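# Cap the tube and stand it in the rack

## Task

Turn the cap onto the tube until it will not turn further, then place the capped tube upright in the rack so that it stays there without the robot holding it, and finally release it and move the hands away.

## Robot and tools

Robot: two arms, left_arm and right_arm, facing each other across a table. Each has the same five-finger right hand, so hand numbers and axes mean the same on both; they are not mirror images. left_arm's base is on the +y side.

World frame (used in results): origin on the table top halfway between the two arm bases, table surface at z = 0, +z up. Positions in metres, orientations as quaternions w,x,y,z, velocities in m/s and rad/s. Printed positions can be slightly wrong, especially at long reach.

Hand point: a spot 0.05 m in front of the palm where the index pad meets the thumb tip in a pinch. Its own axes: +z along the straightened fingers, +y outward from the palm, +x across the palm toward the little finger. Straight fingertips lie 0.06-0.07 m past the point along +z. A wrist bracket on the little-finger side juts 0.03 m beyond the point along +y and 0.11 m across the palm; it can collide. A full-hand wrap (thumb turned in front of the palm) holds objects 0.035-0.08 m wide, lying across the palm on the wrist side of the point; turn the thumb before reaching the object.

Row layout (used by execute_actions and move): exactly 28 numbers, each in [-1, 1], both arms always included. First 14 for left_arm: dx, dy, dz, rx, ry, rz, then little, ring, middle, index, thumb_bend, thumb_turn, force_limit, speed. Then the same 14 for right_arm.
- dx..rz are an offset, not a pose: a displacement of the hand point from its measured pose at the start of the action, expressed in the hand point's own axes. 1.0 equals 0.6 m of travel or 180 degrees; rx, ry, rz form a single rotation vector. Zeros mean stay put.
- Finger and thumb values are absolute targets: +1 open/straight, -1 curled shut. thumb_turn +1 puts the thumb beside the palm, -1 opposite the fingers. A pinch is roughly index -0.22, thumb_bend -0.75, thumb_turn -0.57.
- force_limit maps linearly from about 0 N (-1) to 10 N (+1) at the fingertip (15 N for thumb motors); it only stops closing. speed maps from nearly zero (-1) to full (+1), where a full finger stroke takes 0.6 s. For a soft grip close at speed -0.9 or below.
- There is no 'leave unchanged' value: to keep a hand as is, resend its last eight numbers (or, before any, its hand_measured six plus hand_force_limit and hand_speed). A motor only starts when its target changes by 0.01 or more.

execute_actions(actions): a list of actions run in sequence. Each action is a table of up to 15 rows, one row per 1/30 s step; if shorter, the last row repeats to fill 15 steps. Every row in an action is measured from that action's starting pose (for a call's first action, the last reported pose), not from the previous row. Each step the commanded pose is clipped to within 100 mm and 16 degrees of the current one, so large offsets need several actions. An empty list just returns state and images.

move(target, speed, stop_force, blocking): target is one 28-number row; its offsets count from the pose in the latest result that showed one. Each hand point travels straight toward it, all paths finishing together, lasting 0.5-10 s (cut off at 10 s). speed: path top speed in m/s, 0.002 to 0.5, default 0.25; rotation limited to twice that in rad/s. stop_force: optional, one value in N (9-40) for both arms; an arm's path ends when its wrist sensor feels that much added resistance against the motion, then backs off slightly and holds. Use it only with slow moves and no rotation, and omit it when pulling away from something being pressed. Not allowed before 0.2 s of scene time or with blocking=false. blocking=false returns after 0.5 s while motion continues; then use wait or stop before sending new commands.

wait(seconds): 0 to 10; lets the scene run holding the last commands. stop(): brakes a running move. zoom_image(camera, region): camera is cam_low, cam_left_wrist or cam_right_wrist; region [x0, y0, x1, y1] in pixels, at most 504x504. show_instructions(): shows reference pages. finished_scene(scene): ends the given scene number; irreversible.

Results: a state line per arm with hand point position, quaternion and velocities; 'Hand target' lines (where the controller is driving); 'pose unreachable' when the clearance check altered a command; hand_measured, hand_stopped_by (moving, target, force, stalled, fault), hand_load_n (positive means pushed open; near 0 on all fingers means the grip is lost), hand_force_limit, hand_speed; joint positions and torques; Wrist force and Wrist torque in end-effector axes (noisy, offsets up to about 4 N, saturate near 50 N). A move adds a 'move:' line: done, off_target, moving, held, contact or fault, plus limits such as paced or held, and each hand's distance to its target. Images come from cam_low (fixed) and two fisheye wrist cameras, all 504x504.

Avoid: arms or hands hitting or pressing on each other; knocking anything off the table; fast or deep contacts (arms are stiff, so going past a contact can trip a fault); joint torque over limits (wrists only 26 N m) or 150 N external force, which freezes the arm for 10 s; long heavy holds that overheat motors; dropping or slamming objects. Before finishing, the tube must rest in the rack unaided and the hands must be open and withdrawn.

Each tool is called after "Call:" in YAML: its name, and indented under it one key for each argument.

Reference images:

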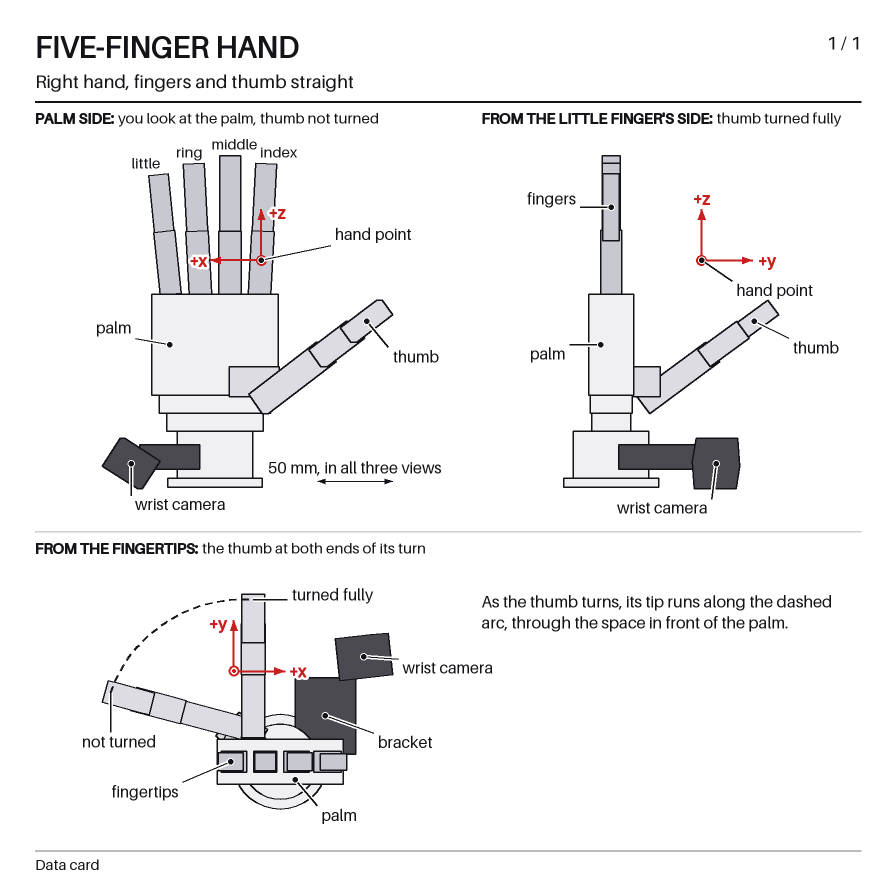

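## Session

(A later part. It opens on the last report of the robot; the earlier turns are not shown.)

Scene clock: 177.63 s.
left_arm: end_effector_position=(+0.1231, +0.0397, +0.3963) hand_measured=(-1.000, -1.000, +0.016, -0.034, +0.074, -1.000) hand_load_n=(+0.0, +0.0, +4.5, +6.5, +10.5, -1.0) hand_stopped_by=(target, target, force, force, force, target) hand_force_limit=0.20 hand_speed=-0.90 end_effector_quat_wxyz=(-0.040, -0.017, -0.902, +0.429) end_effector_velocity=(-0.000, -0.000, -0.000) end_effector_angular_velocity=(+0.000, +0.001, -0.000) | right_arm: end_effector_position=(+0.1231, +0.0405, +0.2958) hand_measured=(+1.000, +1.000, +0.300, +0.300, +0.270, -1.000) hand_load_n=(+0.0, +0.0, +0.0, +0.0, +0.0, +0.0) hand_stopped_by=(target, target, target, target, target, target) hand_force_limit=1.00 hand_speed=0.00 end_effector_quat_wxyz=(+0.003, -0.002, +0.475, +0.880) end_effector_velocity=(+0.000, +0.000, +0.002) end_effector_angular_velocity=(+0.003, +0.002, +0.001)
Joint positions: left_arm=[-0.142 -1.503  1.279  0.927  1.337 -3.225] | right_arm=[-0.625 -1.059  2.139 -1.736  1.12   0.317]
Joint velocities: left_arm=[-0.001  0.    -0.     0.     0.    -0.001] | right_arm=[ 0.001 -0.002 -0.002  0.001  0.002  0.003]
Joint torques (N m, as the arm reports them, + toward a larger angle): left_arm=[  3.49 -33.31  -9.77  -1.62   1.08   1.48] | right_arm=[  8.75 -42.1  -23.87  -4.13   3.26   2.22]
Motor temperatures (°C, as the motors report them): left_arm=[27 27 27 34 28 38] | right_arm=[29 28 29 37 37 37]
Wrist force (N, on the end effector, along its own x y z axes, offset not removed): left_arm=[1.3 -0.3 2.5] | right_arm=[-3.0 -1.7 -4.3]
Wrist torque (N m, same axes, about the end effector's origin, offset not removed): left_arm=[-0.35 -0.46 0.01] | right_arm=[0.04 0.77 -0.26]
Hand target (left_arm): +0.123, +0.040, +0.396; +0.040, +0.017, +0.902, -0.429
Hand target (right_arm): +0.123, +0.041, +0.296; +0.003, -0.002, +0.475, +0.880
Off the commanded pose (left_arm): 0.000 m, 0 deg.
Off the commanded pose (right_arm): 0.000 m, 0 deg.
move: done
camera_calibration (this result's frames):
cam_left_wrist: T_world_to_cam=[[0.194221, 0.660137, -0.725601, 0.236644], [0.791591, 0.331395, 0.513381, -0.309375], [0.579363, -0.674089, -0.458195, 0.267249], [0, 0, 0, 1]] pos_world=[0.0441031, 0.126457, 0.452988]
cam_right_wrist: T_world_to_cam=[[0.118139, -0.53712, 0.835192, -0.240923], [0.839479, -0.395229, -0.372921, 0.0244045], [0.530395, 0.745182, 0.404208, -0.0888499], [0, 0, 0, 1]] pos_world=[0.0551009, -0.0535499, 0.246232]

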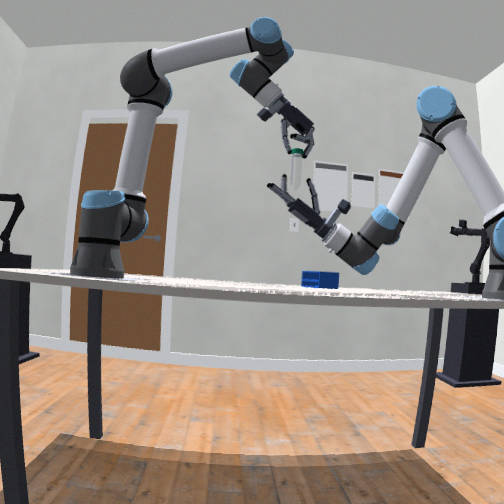

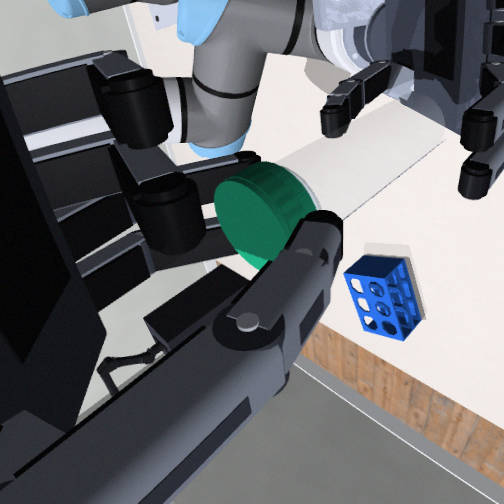

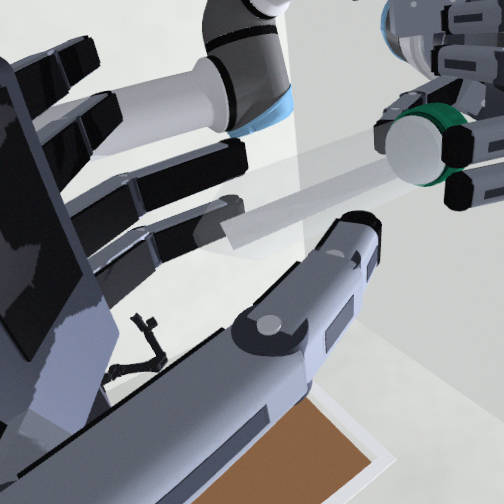

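Call:
move:
  target: [0,0,0,0,0,0,-1,-1,-0.06,-0.06,-0.16,-1,0.2,-0.9,0,0.013,0.0166,0,0,0,1,1,0.1,0.1,0.05,-1,0,-0.6]
  speed: 0.04

Call:
move:
  target: [0,0,0,0,0,0,-1,-1,-0.06,-0.06,-0.16,-1,0.2,-0.9,0,0,0,0,0,0,1,1,-0.2,-0.2,-0.3,-1,0.8,-0.85]

Call:
zoom_image:
  camera: "cam_low"
  region: [250,130,350,230]

Scene clock: 178.63 s.
left_arm: end_effector_position=(+0.1231, +0.0397, +0.3963) hand_measured=(-1.000, -1.000, +0.016, -0.034, +0.074, -1.000) hand_load_n=(+0.0, +0.0, +4.5, +6.5, +10.5, -1.0) hand_stopped_by=(target, target, force, force, force, target) hand_force_limit=0.20 hand_speed=-0.90 end_effector_quat_wxyz=(-0.040, -0.017, -0.902, +0.429) end_effector_velocity=(+0.000, +0.000, +0.000) end_effector_angular_velocity=(-0.001, +0.001, +0.000) | right_arm: end_effector_position=(+0.1230, +0.0445, +0.3076) hand_measured=(+1.000, +1.000, +0.100, +0.100, +0.050, -1.000) hand_load_n=(+0.0, +0.0, +0.0, +0.0, +0.0, +0.0) hand_stopped_by=(target, target, target, target, target, target) hand_force_limit=0.00 hand_speed=-0.60 end_effector_quat_wxyz=(+0.003, -0.002, +0.475, +0.880) end_effector_velocity=(-0.000, +0.001, +0.002) end_effector_angular_velocity=(-0.001, +0.000, +0.000)
Joint positions: left_arm=[-0.142 -1.503  1.279  0.927  1.337 -3.225] | right_arm=[-0.62  -1.082  2.125 -1.698  1.123  0.314]
Joint velocities: left_arm=[ 0.    -0.001  0.     0.     0.    -0.001] | right_arm=[ 0.001 -0.004 -0.003  0.007  0.    -0.001]
Joint torques (N m, as the arm reports them, + toward a larger angle): left_arm=[  5.59 -34.18  -9.11  -1.72   1.39   1.18] | right_arm=[  9.24 -40.46 -25.32  -0.71   3.26  -2.34]
Motor temperatures (°C, as the motors report them): left_arm=[27 27 27 34 28 38] | right_arm=[29 28 29 37 37 37]
Wrist force (N, on the end effector, along its own x y z axes, offset not removed): left_arm=[1.1 -1.8 1.9] | right_arm=[-3.2 0.9 -0.1]
Wrist torque (N m, same axes, about the end effector's origin, offset not removed): left_arm=[-0.59 -0.48 -0.07] | right_arm=[0.25 0.75 0.13]
Hand target (left_arm): +0.123, +0.040, +0.396; +0.040, +0.017, +0.902, -0.429
Hand target (right_arm): +0.123, +0.045, +0.308; +0.003, -0.002, +0.475, +0.880
Off the commanded pose (left_arm): 0.000 m, 0 deg.
Off the commanded pose (right_arm): 0.000 m, 0 deg.
move: done
camera_calibration (this result's frames):
cam_left_wrist: T_world_to_cam=[[0.194221, 0.660137, -0.725602, 0.236644], [0.791592, 0.331395, 0.51338, -0.309374], [0.579362, -0.67409, -0.458195, 0.267249], [0, 0, 0, 1]] pos_world=[0.0441031, 0.126458, 0.452988]
cam_right_wrist: T_world_to_cam=[[0.118145, -0.537153, 0.83517, -0.248619], [0.839486, -0.3952, -0.372935, 0.0304039], [0.530382, 0.745174, 0.404241, -0.0965701], [0, 0, 0, 1]] pos_world=[0.0550686, -0.0495691, 0.258015]

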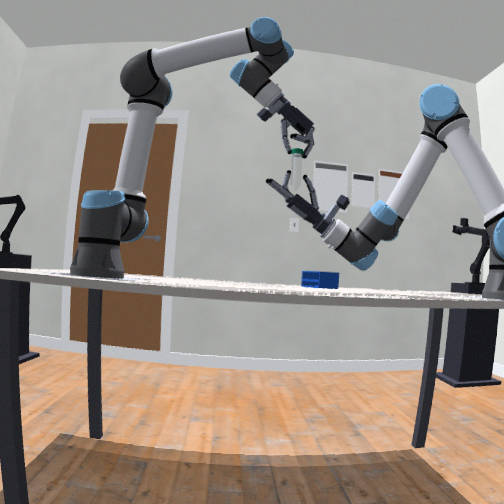

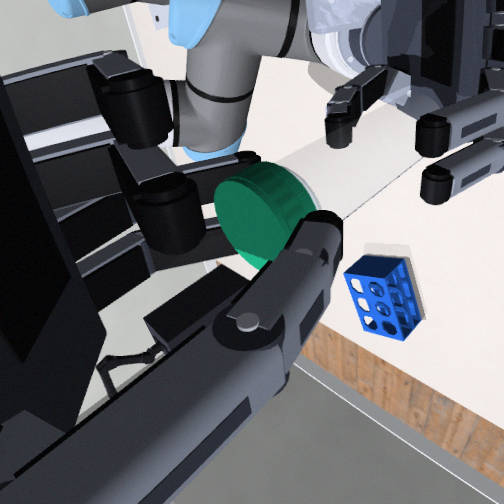

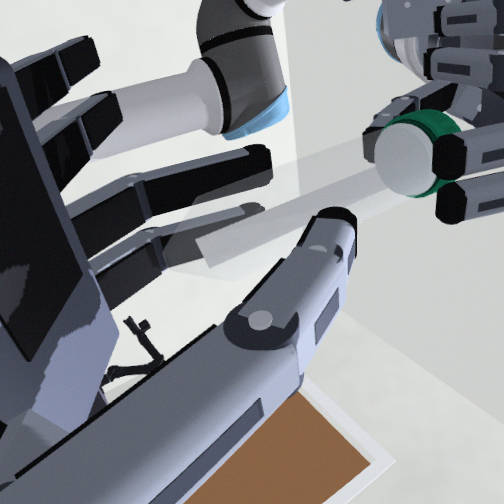

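Scene clock: 179.77 s.
left_arm: end_effector_position=(+0.1231, +0.0397, +0.3964) hand_measured=(-1.000, -1.000, +0.016, -0.034, +0.074, -1.000) hand_load_n=(+0.0, +0.0, +5.5, +6.0, +11.0, +0.0) hand_stopped_by=(target, target, force, force, force, target) hand_force_limit=0.20 hand_speed=-0.90 end_effector_quat_wxyz=(-0.040, -0.017, -0.902, +0.429) end_effector_velocity=(-0.000, -0.000, -0.001) end_effector_angular_velocity=(+0.002, +0.000, +0.000) | right_arm: end_effector_position=(+0.1230, +0.0445, +0.3076) hand_measured=(+1.000, +1.000, -0.004, -0.070, -0.058, -1.000) hand_load_n=(+0.0, +0.0, +7.0, +11.0, +13.0, -0.5) hand_stopped_by=(target, target, force, force, force, target) hand_force_limit=0.80 hand_speed=-0.85 end_effector_quat_wxyz=(+0.003, -0.002, +0.475, +0.880) end_effector_velocity=(+0.001, +0.000, -0.001) end_effector_angular_velocity=(-0.001, +0.001, -0.001)
Joint positions: left_arm=[-0.142 -1.503  1.279  0.927  1.337 -3.225] | right_arm=[-0.62  -1.082  2.125 -1.698  1.123  0.314]
Joint velocities: left_arm=[ 0.     0.001  0.     0.     0.    -0.001] | right_arm=[-0.     0.001  0.     0.001  0.001 -0.   ]
Joint torques (N m, as the arm reports them, + toward a larger angle): left_arm=[  7.13 -33.65 -10.38   3.48   1.48   1.02] | right_arm=[ -8.23 -21.34   0.16  -3.85   0.2    0.87]
Motor temperatures (°C, as the motors report them): left_arm=[27 27 27 34 28 38] | right_arm=[29 28 29 37 37 37]
Wrist force (N, on the end effector, along its own x y z axes, offset not removed): left_arm=[1.5 -1.0 6.8] | right_arm=[-0.2 -3.3 1.0]
Wrist torque (N m, same axes, about the end effector's origin, offset not removed): left_arm=[-0.17 -0.63 0.05] | right_arm=[-0.31 0.42 -0.34]
Hand target (left_arm): +0.123, +0.040, +0.396; +0.040, +0.017, +0.902, -0.429
Hand target (right_arm): +0.123, +0.045, +0.308; +0.003, -0.002, +0.475, +0.880
Off the commanded pose (left_arm): 0.000 m, 0 deg.
Off the commanded pose (right_arm): 0.000 m, 0 deg.
move: done
camera_calibration (this result's frames):
cam_left_wrist: T_world_to_cam=[[0.194215, 0.66011, -0.725628, 0.236664], [0.791596, 0.331414, 0.513362, -0.309363], [0.579358, -0.674107, -0.458175, 0.267237], [0, 0, 0, 1]] pos_world=[0.0441011, 0.126449, 0.452986]
cam_right_wrist: T_world_to_cam=[[0.118123, -0.537179, 0.835156, -0.248618], [0.839492, -0.395193, -0.372927, 0.0304191], [0.530377, 0.745159, 0.404276, -0.0965754], [0, 0, 0, 1]] pos_world=[0.0550522, -0.049567, 0.258022]

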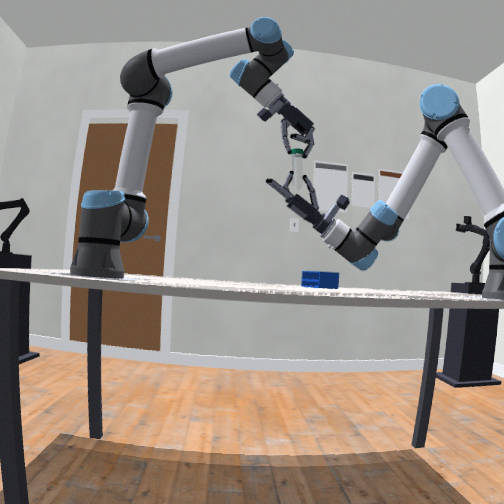

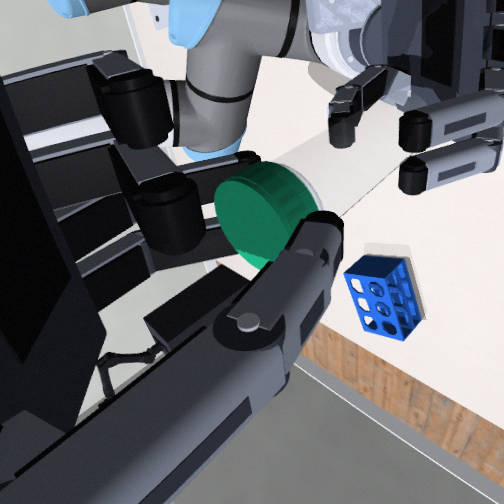

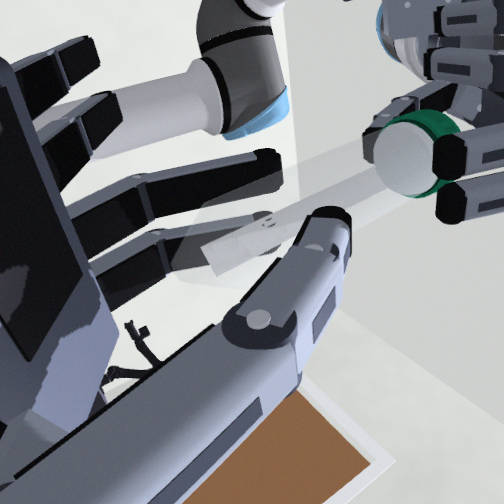

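Region (250, 130, 350, 230) of cam_low's 504x504 image, scaled by 5.040, with more detail than that image has.

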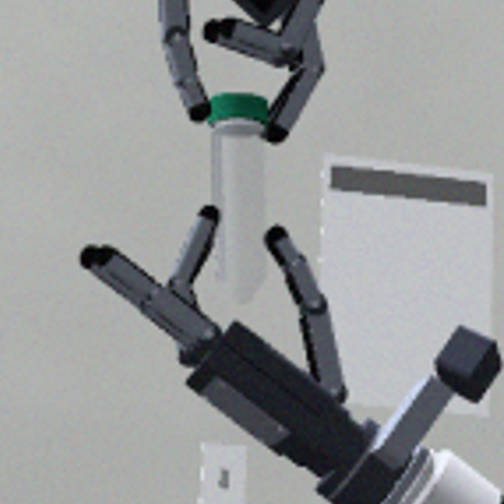

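Call:
move:
  target: [0.0065,-0.0045,0.004,0.0145,0.1225,0.112,-1,-1,-0.07,-0.07,-0.17,-1,0.3,-0.9,0,0,0,0,0,0,1,1,-0.22,-0.22,-0.32,-1,1,-0.85]
  speed: 0.15

Call:
zoom_image:
  camera: "cam_low"
  region: [265,135,335,205]

Scene clock: 182.53 s.
left_arm: end_effector_position=(+0.1193, +0.0362, +0.3968) hand_measured=(-1.000, -1.000, +0.008, -0.036, +0.074, -1.000) hand_load_n=(+0.0, +0.0, +10.5, +4.5, +12.0, -5.0) hand_stopped_by=(target, target, force, force, force, target) hand_force_limit=0.30 hand_speed=-0.90 end_effector_quat_wxyz=(-0.058, +0.255, +0.867, -0.424) end_effector_velocity=(+0.000, -0.000, -0.000) end_effector_angular_velocity=(+0.002, +0.000, -0.012) | right_arm: end_effector_position=(+0.1230, +0.0445, +0.3076) hand_measured=(+1.000, +1.000, -0.014, -0.072, -0.056, -1.000) hand_load_n=(+0.0, +0.0, +17.5, +0.0, +11.0, -3.5) hand_stopped_by=(target, target, force, force, force, target) hand_force_limit=1.00 hand_speed=-0.85 end_effector_quat_wxyz=(+0.003, -0.002, +0.475, +0.880) end_effector_velocity=(-0.000, +0.000, -0.001) end_effector_angular_velocity=(-0.001, +0.001, +0.002)
Joint positions: left_arm=[ 0.065 -1.46   1.235  0.951  1.878 -2.73 ] | right_arm=[-0.62  -1.082  2.125 -1.698  1.123  0.314]
Joint velocities: left_arm=[ 0.006  0.005 -0.005  0.006  0.014  0.012] | right_arm=[ 0.001  0.001 -0.    -0.    -0.     0.001]
Joint torques (N m, as the arm reports them, + toward a larger angle): left_arm=[ 11.32 -14.72 -30.15   5.03   1.66   2.12] | right_arm=[  8.86 -29.11  -3.71  -3.28   0.94  -1.46]
Motor temperatures (°C, as the motors report them): left_arm=[27 27 27 34 28 38] | right_arm=[29 28 29 37 37 37]
Wrist force (N, on the end effector, along its own x y z axes, offset not removed): left_arm=[-1.3 -7.1 6.9] | right_arm=[-4.7 -9.4 2.8]
Wrist torque (N m, same axes, about the end effector's origin, offset not removed): left_arm=[-0.21 -0.58 -0.12] | right_arm=[-0.14 0.17 -0.34]
Hand target (left_arm): +0.119, +0.036, +0.397; -0.059, +0.256, +0.867, -0.424
Hand target (right_arm): +0.123, +0.045, +0.308; +0.003, -0.002, +0.475, +0.880
Off the commanded pose (left_arm): 0.000 m, 0 deg.
Off the commanded pose (right_arm): 0.000 m, 0 deg.
move: done
camera_calibration (this result's frames):
cam_left_wrist: T_world_to_cam=[[0.518263, 0.46993, -0.714541, 0.203853], [0.836065, -0.102555, 0.538959, -0.305156], [0.179994, -0.876726, -0.446042, 0.317473], [0, 0, 0, 1]] pos_world=[0.0923381, 0.151245, 0.451734]
cam_right_wrist: T_world_to_cam=[[0.118144, -0.537157, 0.835167, -0.248614], [0.83948, -0.395207, -0.37294, 0.0304047], [0.530391, 0.745167, 0.404241, -0.0965677], [0, 0, 0, 1]] pos_world=[0.0550668, -0.0495695, 0.25801]

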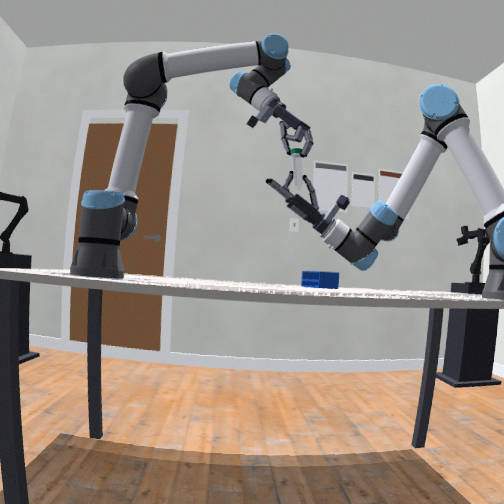

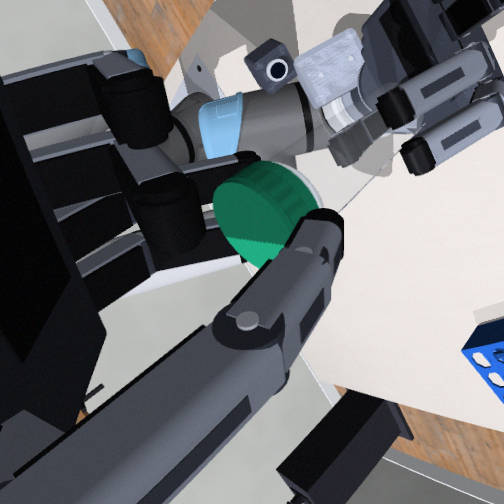

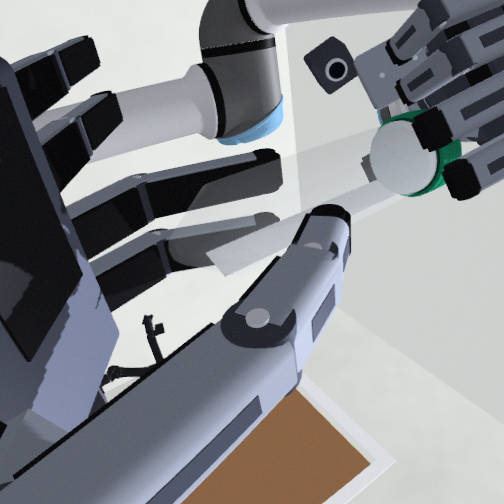

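Region (265, 135, 335, 205) of cam_low's 504x504 image, scaled by 7.200, with more detail than that image has.

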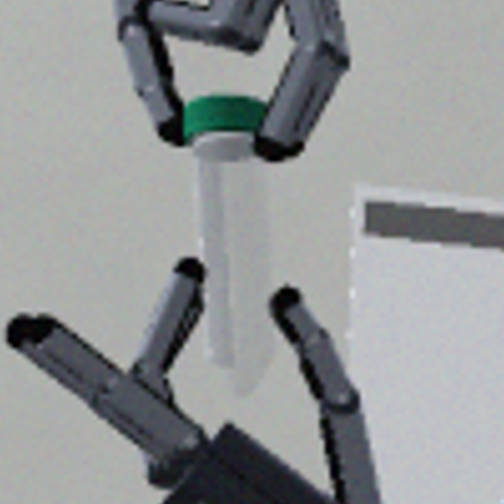

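Call:
zoom_image:
  camera: "cam_right_wrist"
  region: [350,90,480,220]

Region (350, 90, 480, 220) of cam_right_wrist's 504x504 image, scaled by 3.877, with more detail than that image has.

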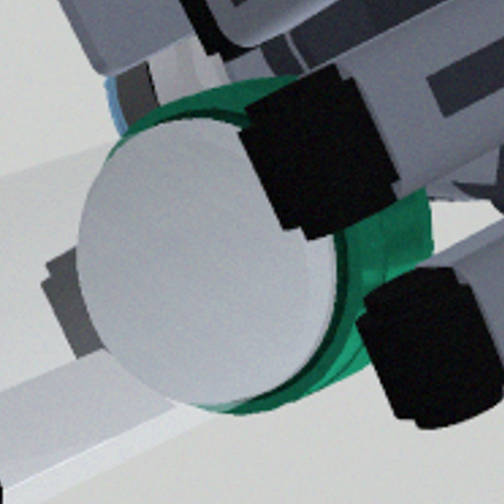

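Call:
move:
  target: [-0.001,0.0117,-0.0125,-0.029,-0.245,-0.224,-1,-1,-0.07,-0.07,-0.17,-1,0.3,-0.9,0,0,0,0,0,0,1,1,-0.22,-0.22,-0.32,-1,1,-0.85]
  speed: 0.15

Call:
zoom_image:
  camera: "cam_right_wrist"
  region: [350,90,480,220]

Call:
zoom_image:
  camera: "cam_low"
  region: [265,135,335,205]

Scene clock: 186.83 s.
left_arm: end_effector_position=(+0.1249, +0.0447, +0.3957) hand_measured=(-1.000, -1.000, +0.008, -0.036, +0.074, -1.000) hand_load_n=(+0.0, +0.0, +7.0, +6.5, +11.0, +0.5) hand_stopped_by=(target, target, force, force, force, target) hand_force_limit=0.30 hand_speed=-0.90 end_effector_quat_wxyz=(-0.135, +0.224, -0.877, +0.404) end_effector_velocity=(-0.000, +0.000, -0.000) end_effector_angular_velocity=(+0.002, +0.002, +0.013) | right_arm: end_effector_position=(+0.1230, +0.0445, +0.3076) hand_measured=(+1.000, +1.000, -0.014, -0.072, -0.056, -1.000) hand_load_n=(+0.0, +0.0, +13.5, +0.5, +10.5, +2.0) hand_stopped_by=(target, target, force, force, force, target) hand_force_limit=1.00 hand_speed=-0.85 end_effector_quat_wxyz=(+0.003, -0.002, +0.475, +0.880) end_effector_velocity=(+0.000, +0.000, -0.001) end_effector_angular_velocity=(-0.001, -0.000, -0.001)
Joint positions: left_arm=[-0.278 -1.379  1.18   1.149  0.9   -3.783] | right_arm=[-0.62  -1.082  2.125 -1.698  1.123  0.314]
Joint velocities: left_arm=[-0.002  0.006 -0.006  0.012 -0.007 -0.017] | right_arm=[-0.     0.001 -0.     0.     0.    -0.001]
Joint torques (N m, as the arm reports them, + toward a larger angle): left_arm=[ -9.54 -13.56 -31.26   2.8   -2.56  -2.55] | right_arm=[ -8.75 -29.95  -3.66  -3.14   1.63   0.96]
Motor temperatures (°C, as the motors report them): left_arm=[27 27 27 34 28 38] | right_arm=[29 28 29 37 37 37]
Wrist force (N, on the end effector, along its own x y z axes, offset not removed): left_arm=[1.3 -5.1 -2.1] | right_arm=[0.7 -7.3 -10.2]
Wrist torque (N m, same axes, about the end effector's origin, offset not removed): left_arm=[-0.66 -0.26 -0.05] | right_arm=[-0.11 0.50 -0.01]
Hand target (left_arm): +0.125, +0.045, +0.396; +0.136, -0.224, +0.876, -0.404
Hand target (right_arm): +0.123, +0.045, +0.308; +0.003, -0.002, +0.475, +0.880
Off the commanded pose (left_arm): 0.001 m, 0 deg.
Off the commanded pose (right_arm): 0.000 m, 0 deg.
move: done
camera_calibration (this result's frames):
cam_left_wrist: T_world_to_cam=[[-0.182442, 0.663272, -0.725799, 0.279502], [0.534995, 0.68631, 0.492705, -0.287663], [0.824921, -0.298409, -0.48006, 0.230495], [0, 0, 0, 1]] pos_world=[0.0147512, 0.0808222, 0.455247]
cam_right_wrist: T_world_to_cam=[[0.118136, -0.537157, 0.835168, -0.248613], [0.839481, -0.395211, -0.372934, 0.0304034], [0.530392, 0.745165, 0.404245, -0.0965686], [0, 0, 0, 1]] pos_world=[0.0550662, -0.0495693, 0.25801]

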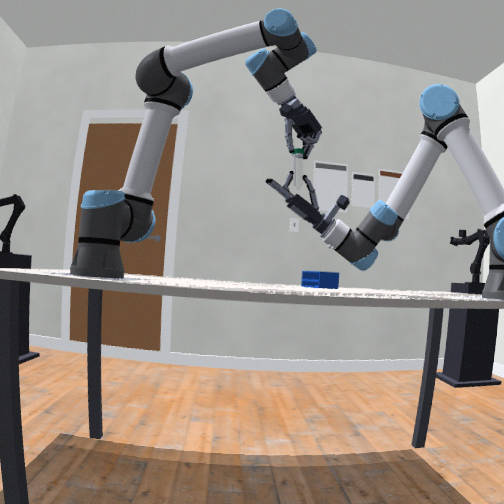

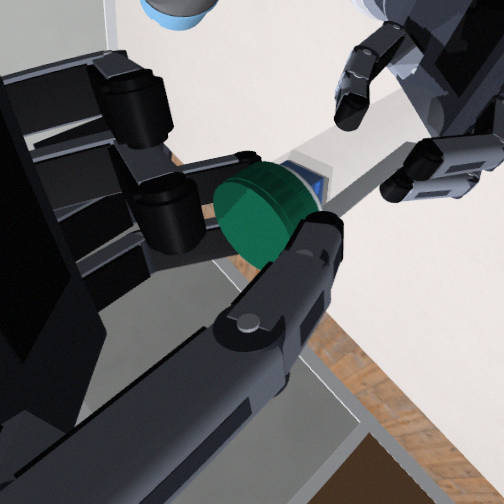

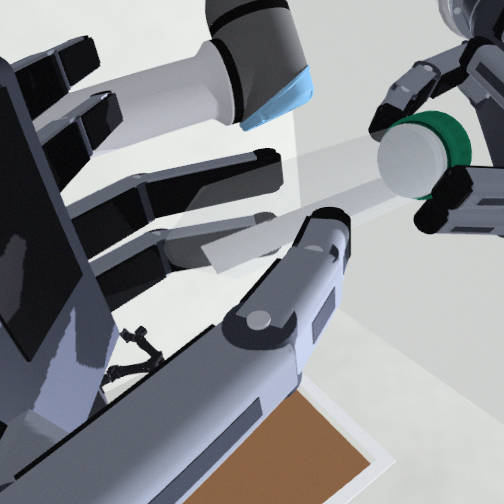

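Region (350, 90, 480, 220) of cam_right_wrist's 504x504 image, scaled by 3.877, with more detail than that image has.

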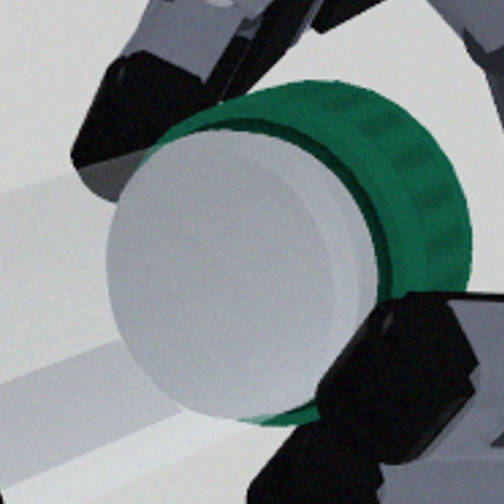

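Region (265, 135, 335, 205) of cam_low's 504x504 image, scaled by 7.200, with more detail than that image has.

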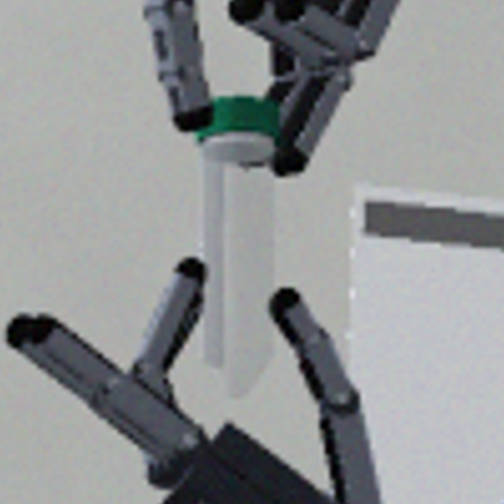

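Call:
move:
  target: [-0.0005,-0.0045,-0.004,0,0,0,-1,-1,-0.07,-0.07,-0.17,-1,0.3,-0.9,0,0,0,0,0,0,1,1,-0.22,-0.24,-0.32,-1,1,-0.85]
  speed: 0.005

Call:
zoom_image:
  camera: "cam_right_wrist"
  region: [350,90,480,220]

Scene clock: 188.03 s.
left_arm: end_effector_position=(+0.1249, +0.0448, +0.3992) hand_measured=(-1.000, -1.000, +0.008, -0.036, +0.074, -1.000) hand_load_n=(+0.0, +0.0, +6.0, +6.5, +11.0, -0.5) hand_stopped_by=(target, target, force, force, force, target) hand_force_limit=0.30 hand_speed=-0.90 end_effector_quat_wxyz=(-0.135, +0.224, -0.877, +0.404) end_effector_velocity=(+0.000, +0.000, +0.001) end_effector_angular_velocity=(-0.000, +0.000, -0.000) | right_arm: end_effector_position=(+0.1230, +0.0445, +0.3076) hand_measured=(+1.000, +1.000, -0.014, -0.126, -0.054, -1.000) hand_load_n=(+0.0, +0.0, +9.0, +10.5, +15.5, -4.5) hand_stopped_by=(target, target, force, force, force, target) hand_force_limit=1.00 hand_speed=-0.85 end_effector_quat_wxyz=(+0.003, -0.002, +0.475, +0.880) end_effector_velocity=(+0.000, -0.000, -0.000) end_effector_angular_velocity=(-0.000, -0.001, -0.001)
Joint positions: left_arm=[-0.278 -1.378  1.169  1.158  0.899 -3.783] | right_arm=[-0.62  -1.082  2.125 -1.698  1.123  0.314]
Joint velocities: left_arm=[ 0.     0.    -0.004  0.003  0.     0.   ] | right_arm=[-0.     0.     0.     0.     0.    -0.001]
Joint torques (N m, as the arm reports them, + toward a larger angle): left_arm=[ -7.89 -16.43 -32.87   3.28   0.56   2.75] | right_arm=[ -8.9  -29.94  -3.56  -3.16   1.6    1.37]
Motor temperatures (°C, as the motors report them): left_arm=[27 27 27 34 28 38] | right_arm=[29 28 29 37 37 37]
Wrist force (N, on the end effector, along its own x y z axes, offset not removed): left_arm=[0.8 -1.5 1.8] | right_arm=[2.6 0.3 -1.1]
Wrist torque (N m, same axes, about the end effector's origin, offset not removed): left_arm=[-0.75 -0.41 0.05] | right_arm=[0.08 0.22 0.21]
Hand target (left_arm): +0.125, +0.045, +0.399; +0.135, -0.224, +0.877, -0.404
Hand target (right_arm): +0.123, +0.045, +0.308; +0.003, -0.002, +0.475, +0.880
Off the commanded pose (left_arm): 0.000 m, 0 deg.
Off the commanded pose (right_arm): 0.000 m, 0 deg.
move: done
camera_calibration (this result's frames):
cam_left_wrist: T_world_to_cam=[[-0.182459, 0.663265, -0.725801, 0.28195], [0.534979, 0.686325, 0.492702, -0.289488], [0.824928, -0.298391, -0.480059, 0.232218], [0, 0, 0, 1]] pos_world=[0.0147511, 0.0809666, 0.45875]
cam_right_wrist: T_world_to_cam=[[0.118136, -0.537158, 0.835168, -0.248613], [0.839481, -0.39521, -0.372934, 0.0304035], [0.530392, 0.745165, 0.404245, -0.0965686], [0, 0, 0, 1]] pos_world=[0.0550661, -0.0495693, 0.25801]

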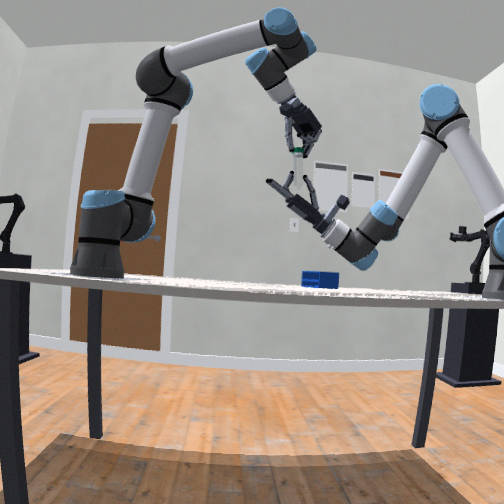

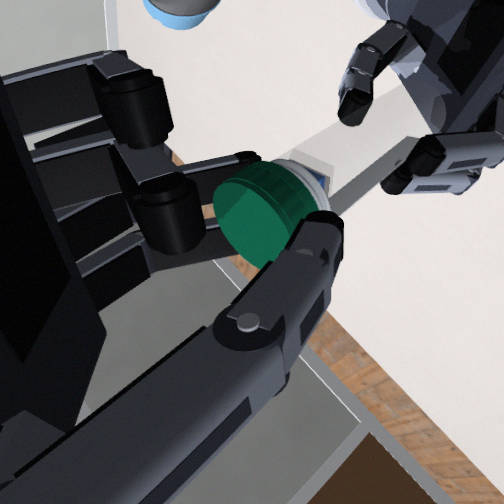

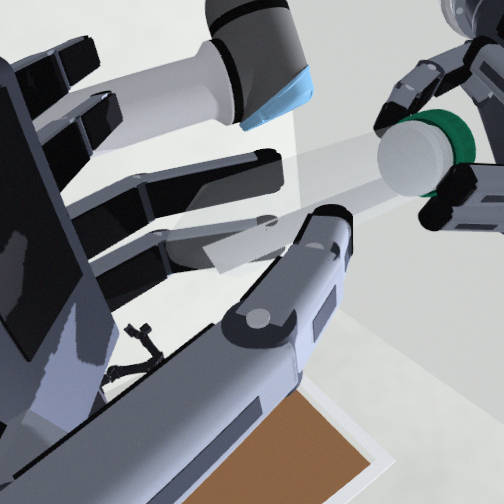

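Region (350, 90, 480, 220) of cam_right_wrist's 504x504 image, scaled by 3.877, with more detail than that image has.

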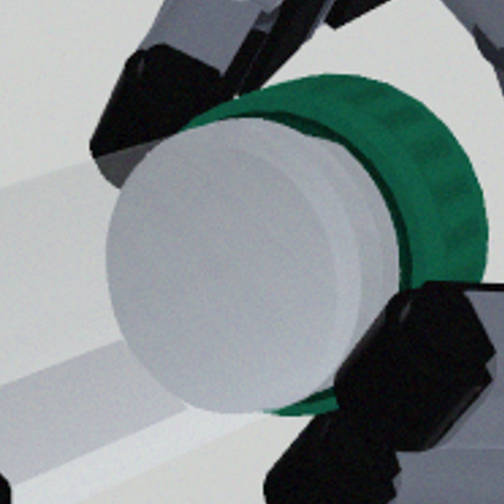

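Call:
move:
  target: [0.0003,0.003,0.0027,0,0,0,-1,-1,-0.07,-0.07,-0.17,-1,0.3,-0.9,0,0,0,0,0,0,1,1,-0.22,-0.24,-0.32,-1,1,-0.85]
  speed: 0.005

Call:
move:
  target: [0,0,0,0,0,0,-1,-1,0.3,0.3,0.35,-1,0.3,-0.7,0,0,0,0,0,0,1,1,-0.22,-0.24,-0.32,-1,1,-0.85]

Call:
zoom_image:
  camera: "cam_low"
  region: [265,135,335,205]

Scene clock: 189.00 s.
left_arm: end_effector_position=(+0.1248, +0.0447, +0.3969) hand_measured=(-1.000, -1.000, +0.008, -0.036, +0.074, -1.000) hand_load_n=(+0.0, +0.0, +6.0, +6.5, +10.5, -1.5) hand_stopped_by=(target, target, force, force, force, target) hand_force_limit=0.30 hand_speed=-0.90 end_effector_quat_wxyz=(-0.135, +0.223, -0.877, +0.404) end_effector_velocity=(+0.000, +0.000, -0.001) end_effector_angular_velocity=(-0.001, +0.000, +0.001) | right_arm: end_effector_position=(+0.1230, +0.0445, +0.3076) hand_measured=(+1.000, +1.000, -0.014, -0.126, -0.054, -1.000) hand_load_n=(+0.0, +0.0, +13.5, +0.0, +11.0, +1.0) hand_stopped_by=(target, target, force, force, force, target) hand_force_limit=1.00 hand_speed=-0.85 end_effector_quat_wxyz=(+0.003, -0.002, +0.475, +0.880) end_effector_velocity=(-0.000, +0.000, -0.000) end_effector_angular_velocity=(-0.001, -0.002, -0.000)
Joint positions: left_arm=[-0.278 -1.379  1.176  1.152  0.9   -3.783] | right_arm=[-0.62  -1.082  2.125 -1.698  1.123  0.314]
Joint velocities: left_arm=[ 0.001 -0.001  0.003 -0.003  0.     0.   ] | right_arm=[-0.    -0.    -0.     0.001 -0.001 -0.002]
Joint torques (N m, as the arm reports them, + toward a larger angle): left_arm=[  8.7  -37.29  -7.26  -0.2    1.06   2.58] | right_arm=[ -8.88 -29.91  -4.03  -3.21   1.65   1.21]
Motor temperatures (°C, as the motors report them): left_arm=[27 27 27 34 28 38] | right_arm=[29 28 29 37 37 37]
Wrist force (N, on the end effector, along its own x y z axes, offset not removed): left_arm=[2.0 -3.1 1.4] | right_arm=[-0.7 -3.5 0.0]
Wrist torque (N m, same axes, about the end effector's origin, offset not removed): left_arm=[-0.34 -0.37 -0.02] | right_arm=[0.24 0.43 -0.41]
Hand target (left_arm): +0.125, +0.045, +0.397; +0.136, -0.224, +0.877, -0.404
Hand target (right_arm): +0.123, +0.045, +0.308; +0.003, -0.002, +0.475, +0.880
Off the commanded pose (left_arm): 0.000 m, 0 deg.
Off the commanded pose (right_arm): 0.000 m, 0 deg.
move: done
camera_calibration (this result's frames):
cam_left_wrist: T_world_to_cam=[[-0.182365, 0.6633, -0.725794, 0.280322], [0.535069, 0.686246, 0.492714, -0.288251], [0.824891, -0.298495, -0.480058, 0.231126], [0, 0, 0, 1]] pos_world=[0.014702, 0.0808639, 0.456436]
cam_right_wrist: T_world_to_cam=[[0.118136, -0.537157, 0.835168, -0.248613], [0.839481, -0.395211, -0.372934, 0.0304034], [0.530392, 0.745165, 0.404245, -0.0965685], [0, 0, 0, 1]] pos_world=[0.0550661, -0.0495693, 0.25801]

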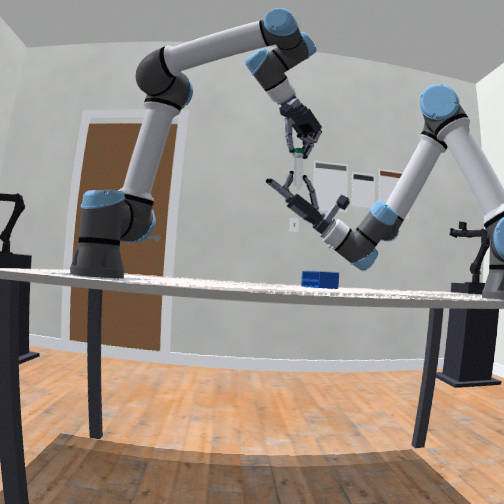

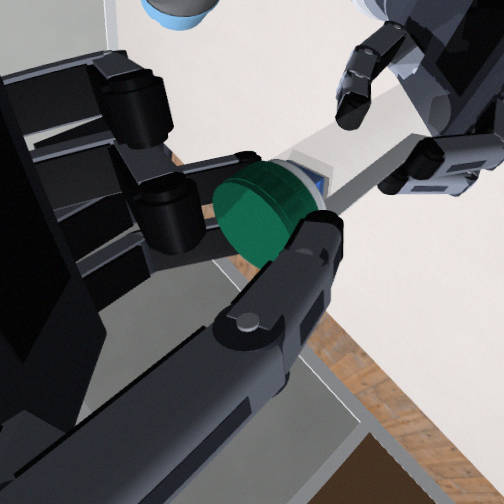

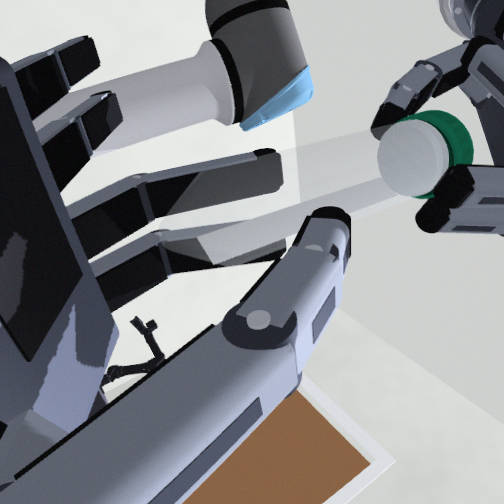

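Scene clock: 190.17 s.
left_arm: end_effector_position=(+0.1248, +0.0447, +0.3969) hand_measured=(-1.000, -1.000, +0.300, +0.300, +0.350, -1.000) hand_load_n=(+0.0, +0.0, +0.0, +0.0, +0.0, +0.0) hand_stopped_by=(target, target, target, target, target, target) hand_force_limit=0.30 hand_speed=-0.70 end_effector_quat_wxyz=(-0.135, +0.223, -0.877, +0.404) end_effector_velocity=(-0.000, -0.000, -0.000) end_effector_angular_velocity=(+0.000, +0.000, -0.001) | right_arm: end_effector_position=(+0.1230, +0.0445, +0.3076) hand_measured=(+1.000, +1.000, -0.014, -0.126, -0.054, -1.000) hand_load_n=(+0.0, +0.0, +13.0, +0.0, +10.0, +1.0) hand_stopped_by=(target, target, force, force, force, target) hand_force_limit=1.00 hand_speed=-0.85 end_effector_quat_wxyz=(+0.003, -0.002, +0.475, +0.880) end_effector_velocity=(+0.000, -0.000, +0.001) end_effector_angular_velocity=(+0.002, -0.001, -0.001)
Joint positions: left_arm=[-0.278 -1.379  1.176  1.152  0.9   -3.783] | right_arm=[-0.62  -1.082  2.125 -1.698  1.123  0.314]
Joint velocities: left_arm=[-0.  0. -0. -0.  0.  0.] | right_arm=[-0.    -0.001 -0.    -0.001  0.    -0.   ]
Joint torques (N m, as the arm reports them, + toward a larger angle): left_arm=[  6.45 -30.03 -32.58   3.17  -0.91   2.54] | right_arm=[ -8.94 -30.53  -3.93  -3.13   1.61   1.28]
Motor temperatures (°C, as the motors report them): left_arm=[27 27 27 34 28 38] | right_arm=[29 28 29 37 37 37]
Wrist force (N, on the end effector, along its own x y z axes, offset not removed): left_arm=[1.6 -1.5 1.7] | right_arm=[2.7 -2.5 1.6]
Wrist torque (N m, same axes, about the end effector's origin, offset not removed): left_arm=[-0.54 -0.55 -0.01] | right_arm=[-0.42 -0.05 -0.03]
Hand target (left_arm): +0.125, +0.045, +0.397; +0.135, -0.223, +0.877, -0.404
Hand target (right_arm): +0.123, +0.045, +0.308; +0.003, -0.002, +0.475, +0.880
Off the commanded pose (left_arm): 0.000 m, 0 deg.
Off the commanded pose (right_arm): 0.000 m, 0 deg.
move: done
camera_calibration (this result's frames):
cam_left_wrist: T_world_to_cam=[[-0.182373, 0.663295, -0.725796, 0.280324], [0.535096, 0.686241, 0.492692, -0.28825], [0.824871, -0.298517, -0.480079, 0.231146], [0, 0, 0, 1]] pos_world=[0.0147002, 0.0808722, 0.456445]
cam_right_wrist: T_world_to_cam=[[0.118136, -0.537157, 0.835168, -0.248613], [0.839481, -0.395211, -0.372934, 0.0304034], [0.530392, 0.745165, 0.404245, -0.0965685], [0, 0, 0, 1]] pos_world=[0.0550661, -0.0495693, 0.25801]

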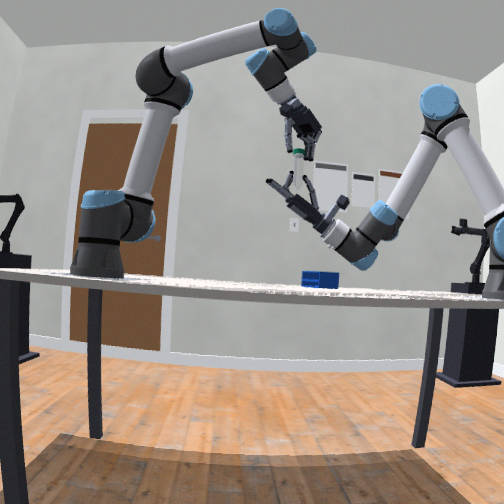

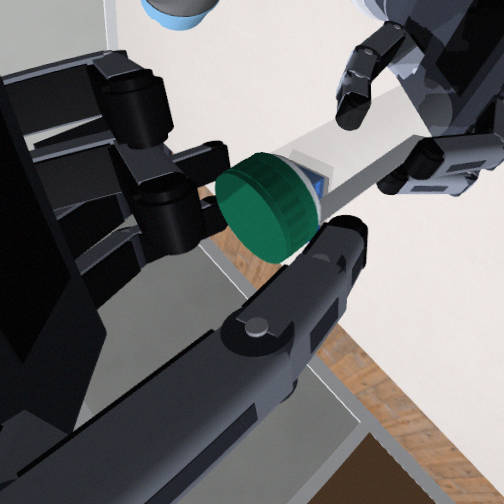

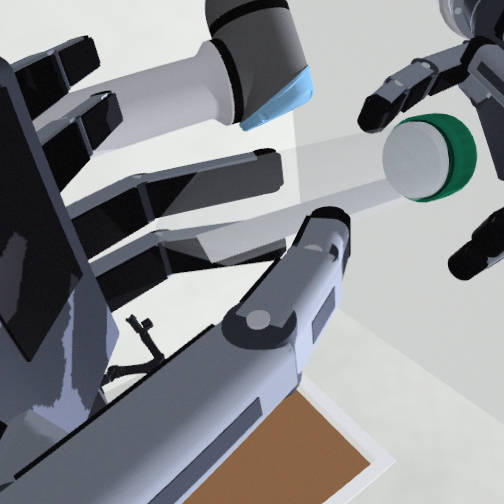

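Region (265, 135, 335, 205) of cam_low's 504x504 image, scaled by 7.200, with more detail than that image has.

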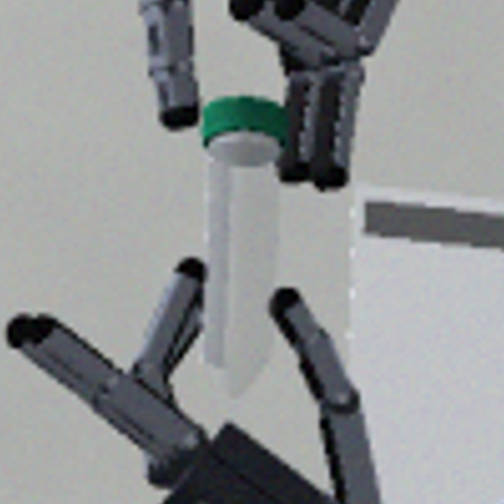

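Call:
move:
  target: [0.004,-0.005,-0.004,0.0333,0.008,-0.0127,-1,-1,0.3,0.3,0.35,-1,0.3,-0.7,-0.008,0,0,0,0.0107,-0.0162,1,-0.5,-0.22,-0.24,-0.32,-1,-0.4,-0.7]
  speed: 0.03

Call:
zoom_image:
  camera: "cam_low"
  region: [265,135,335,205]

Scene clock: 194.10 s.
left_arm: end_effector_position=(+0.1226, +0.0433, +0.4006) hand_measured=(-1.000, -1.000, +0.300, +0.300, +0.350, -1.000) hand_load_n=(+0.0, +0.0, +0.0, +0.0, +0.0, +0.0) hand_stopped_by=(target, target, target, target, target, target) hand_force_limit=0.30 hand_speed=-0.70 end_effector_quat_wxyz=(-0.128, +0.228, -0.851, +0.455) end_effector_velocity=(+0.000, +0.000, +0.001) end_effector_angular_velocity=(-0.002, +0.001, +0.000) | right_arm: end_effector_position=(+0.1278, +0.0445, +0.3076) hand_measured=(+1.000, -0.500, -0.014, -0.126, -0.054, -1.000) hand_load_n=(+0.0, +0.0, +13.0, +0.0, +10.0, +1.5) hand_stopped_by=(target, target, force, force, force, target) hand_force_limit=-0.40 hand_speed=-0.70 end_effector_quat_wxyz=(+0.017, -0.028, +0.475, +0.880) end_effector_velocity=(+0.000, -0.000, +0.000) end_effector_angular_velocity=(+0.000, +0.000, -0.000)
Joint positions: left_arm=[-0.311 -1.452  1.27   1.023  0.838 -3.772] | right_arm=[-0.651 -1.071  2.117 -1.722  1.068  0.289]
Joint velocities: left_arm=[ 0.    -0.002 -0.    -0.     0.    -0.   ] | right_arm=[ 0.    -0.001 -0.     0.001  0.001  0.   ]
Joint torques (N m, as the arm reports them, + toward a larger angle): left_arm=[-10.49 -34.82  -9.76  -0.89  -2.62   2.73] | right_arm=[ -8.99 -23.02 -24.59  -4.29  -2.1   -2.28]
Motor temperatures (°C, as the motors report them): left_arm=[27 27 27 34 28 38] | right_arm=[29 28 29 37 37 37]
Wrist force (N, on the end effector, along its own x y z axes, offset not removed): left_arm=[1.8 -0.2 2.5] | right_arm=[0.6 -1.7 -2.2]
Wrist torque (N m, same axes, about the end effector's origin, offset not removed): left_arm=[-0.36 -0.55 0.11] | right_arm=[-0.13 0.25 0.02]
Hand target (left_arm): +0.123, +0.043, +0.401; +0.128, -0.228, +0.851, -0.455
Hand target (right_arm): +0.128, +0.044, +0.308; +0.017, -0.028, +0.475, +0.880
Off the commanded pose (left_arm): 0.000 m, 0 deg.
Off the commanded pose (right_arm): 0.000 m, 0 deg.
move: done
camera_calibration (this result's frames):
cam_left_wrist: T_world_to_cam=[[-0.173132, 0.576276, -0.798706, 0.315399], [0.529707, 0.73816, 0.417769, -0.259511], [0.830323, -0.350751, -0.433056, 0.217135], [0, 0, 0, 1]] pos_world=[0.0117785, 0.085964, 0.454358]
cam_right_wrist: T_world_to_cam=[[0.0670606, -0.536981, 0.840925, -0.24444], [0.860724, -0.395143, -0.320962, 0.0076686], [0.504636, 0.745328, 0.435694, -0.105487], [0, 0, 0, 1]] pos_world=[0.0630243, -0.0496068, 0.253977]

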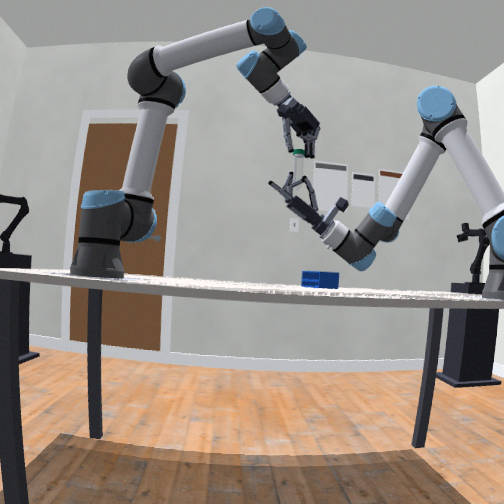

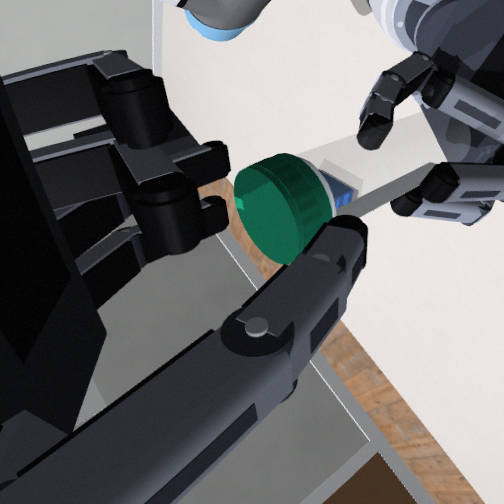

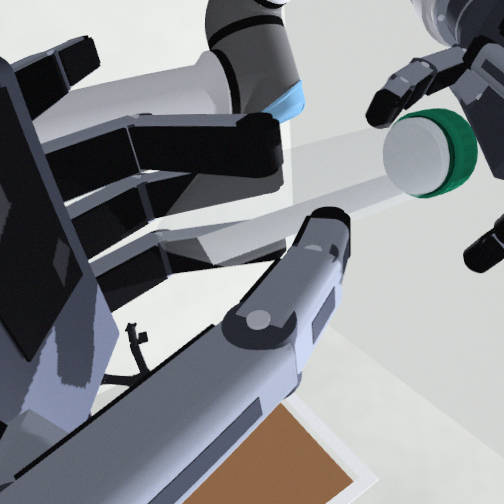

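Region (265, 135, 335, 205) of cam_low's 504x504 image, scaled by 7.200, with more detail than that image has.

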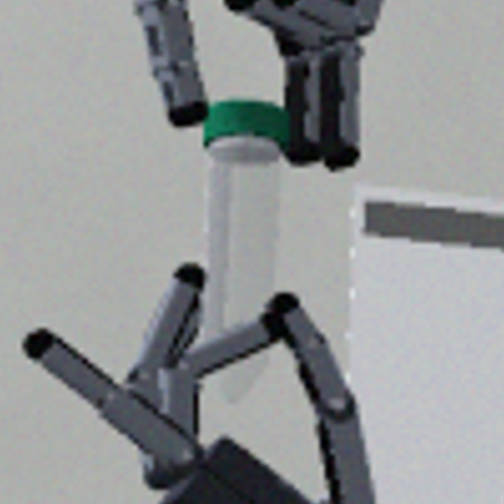

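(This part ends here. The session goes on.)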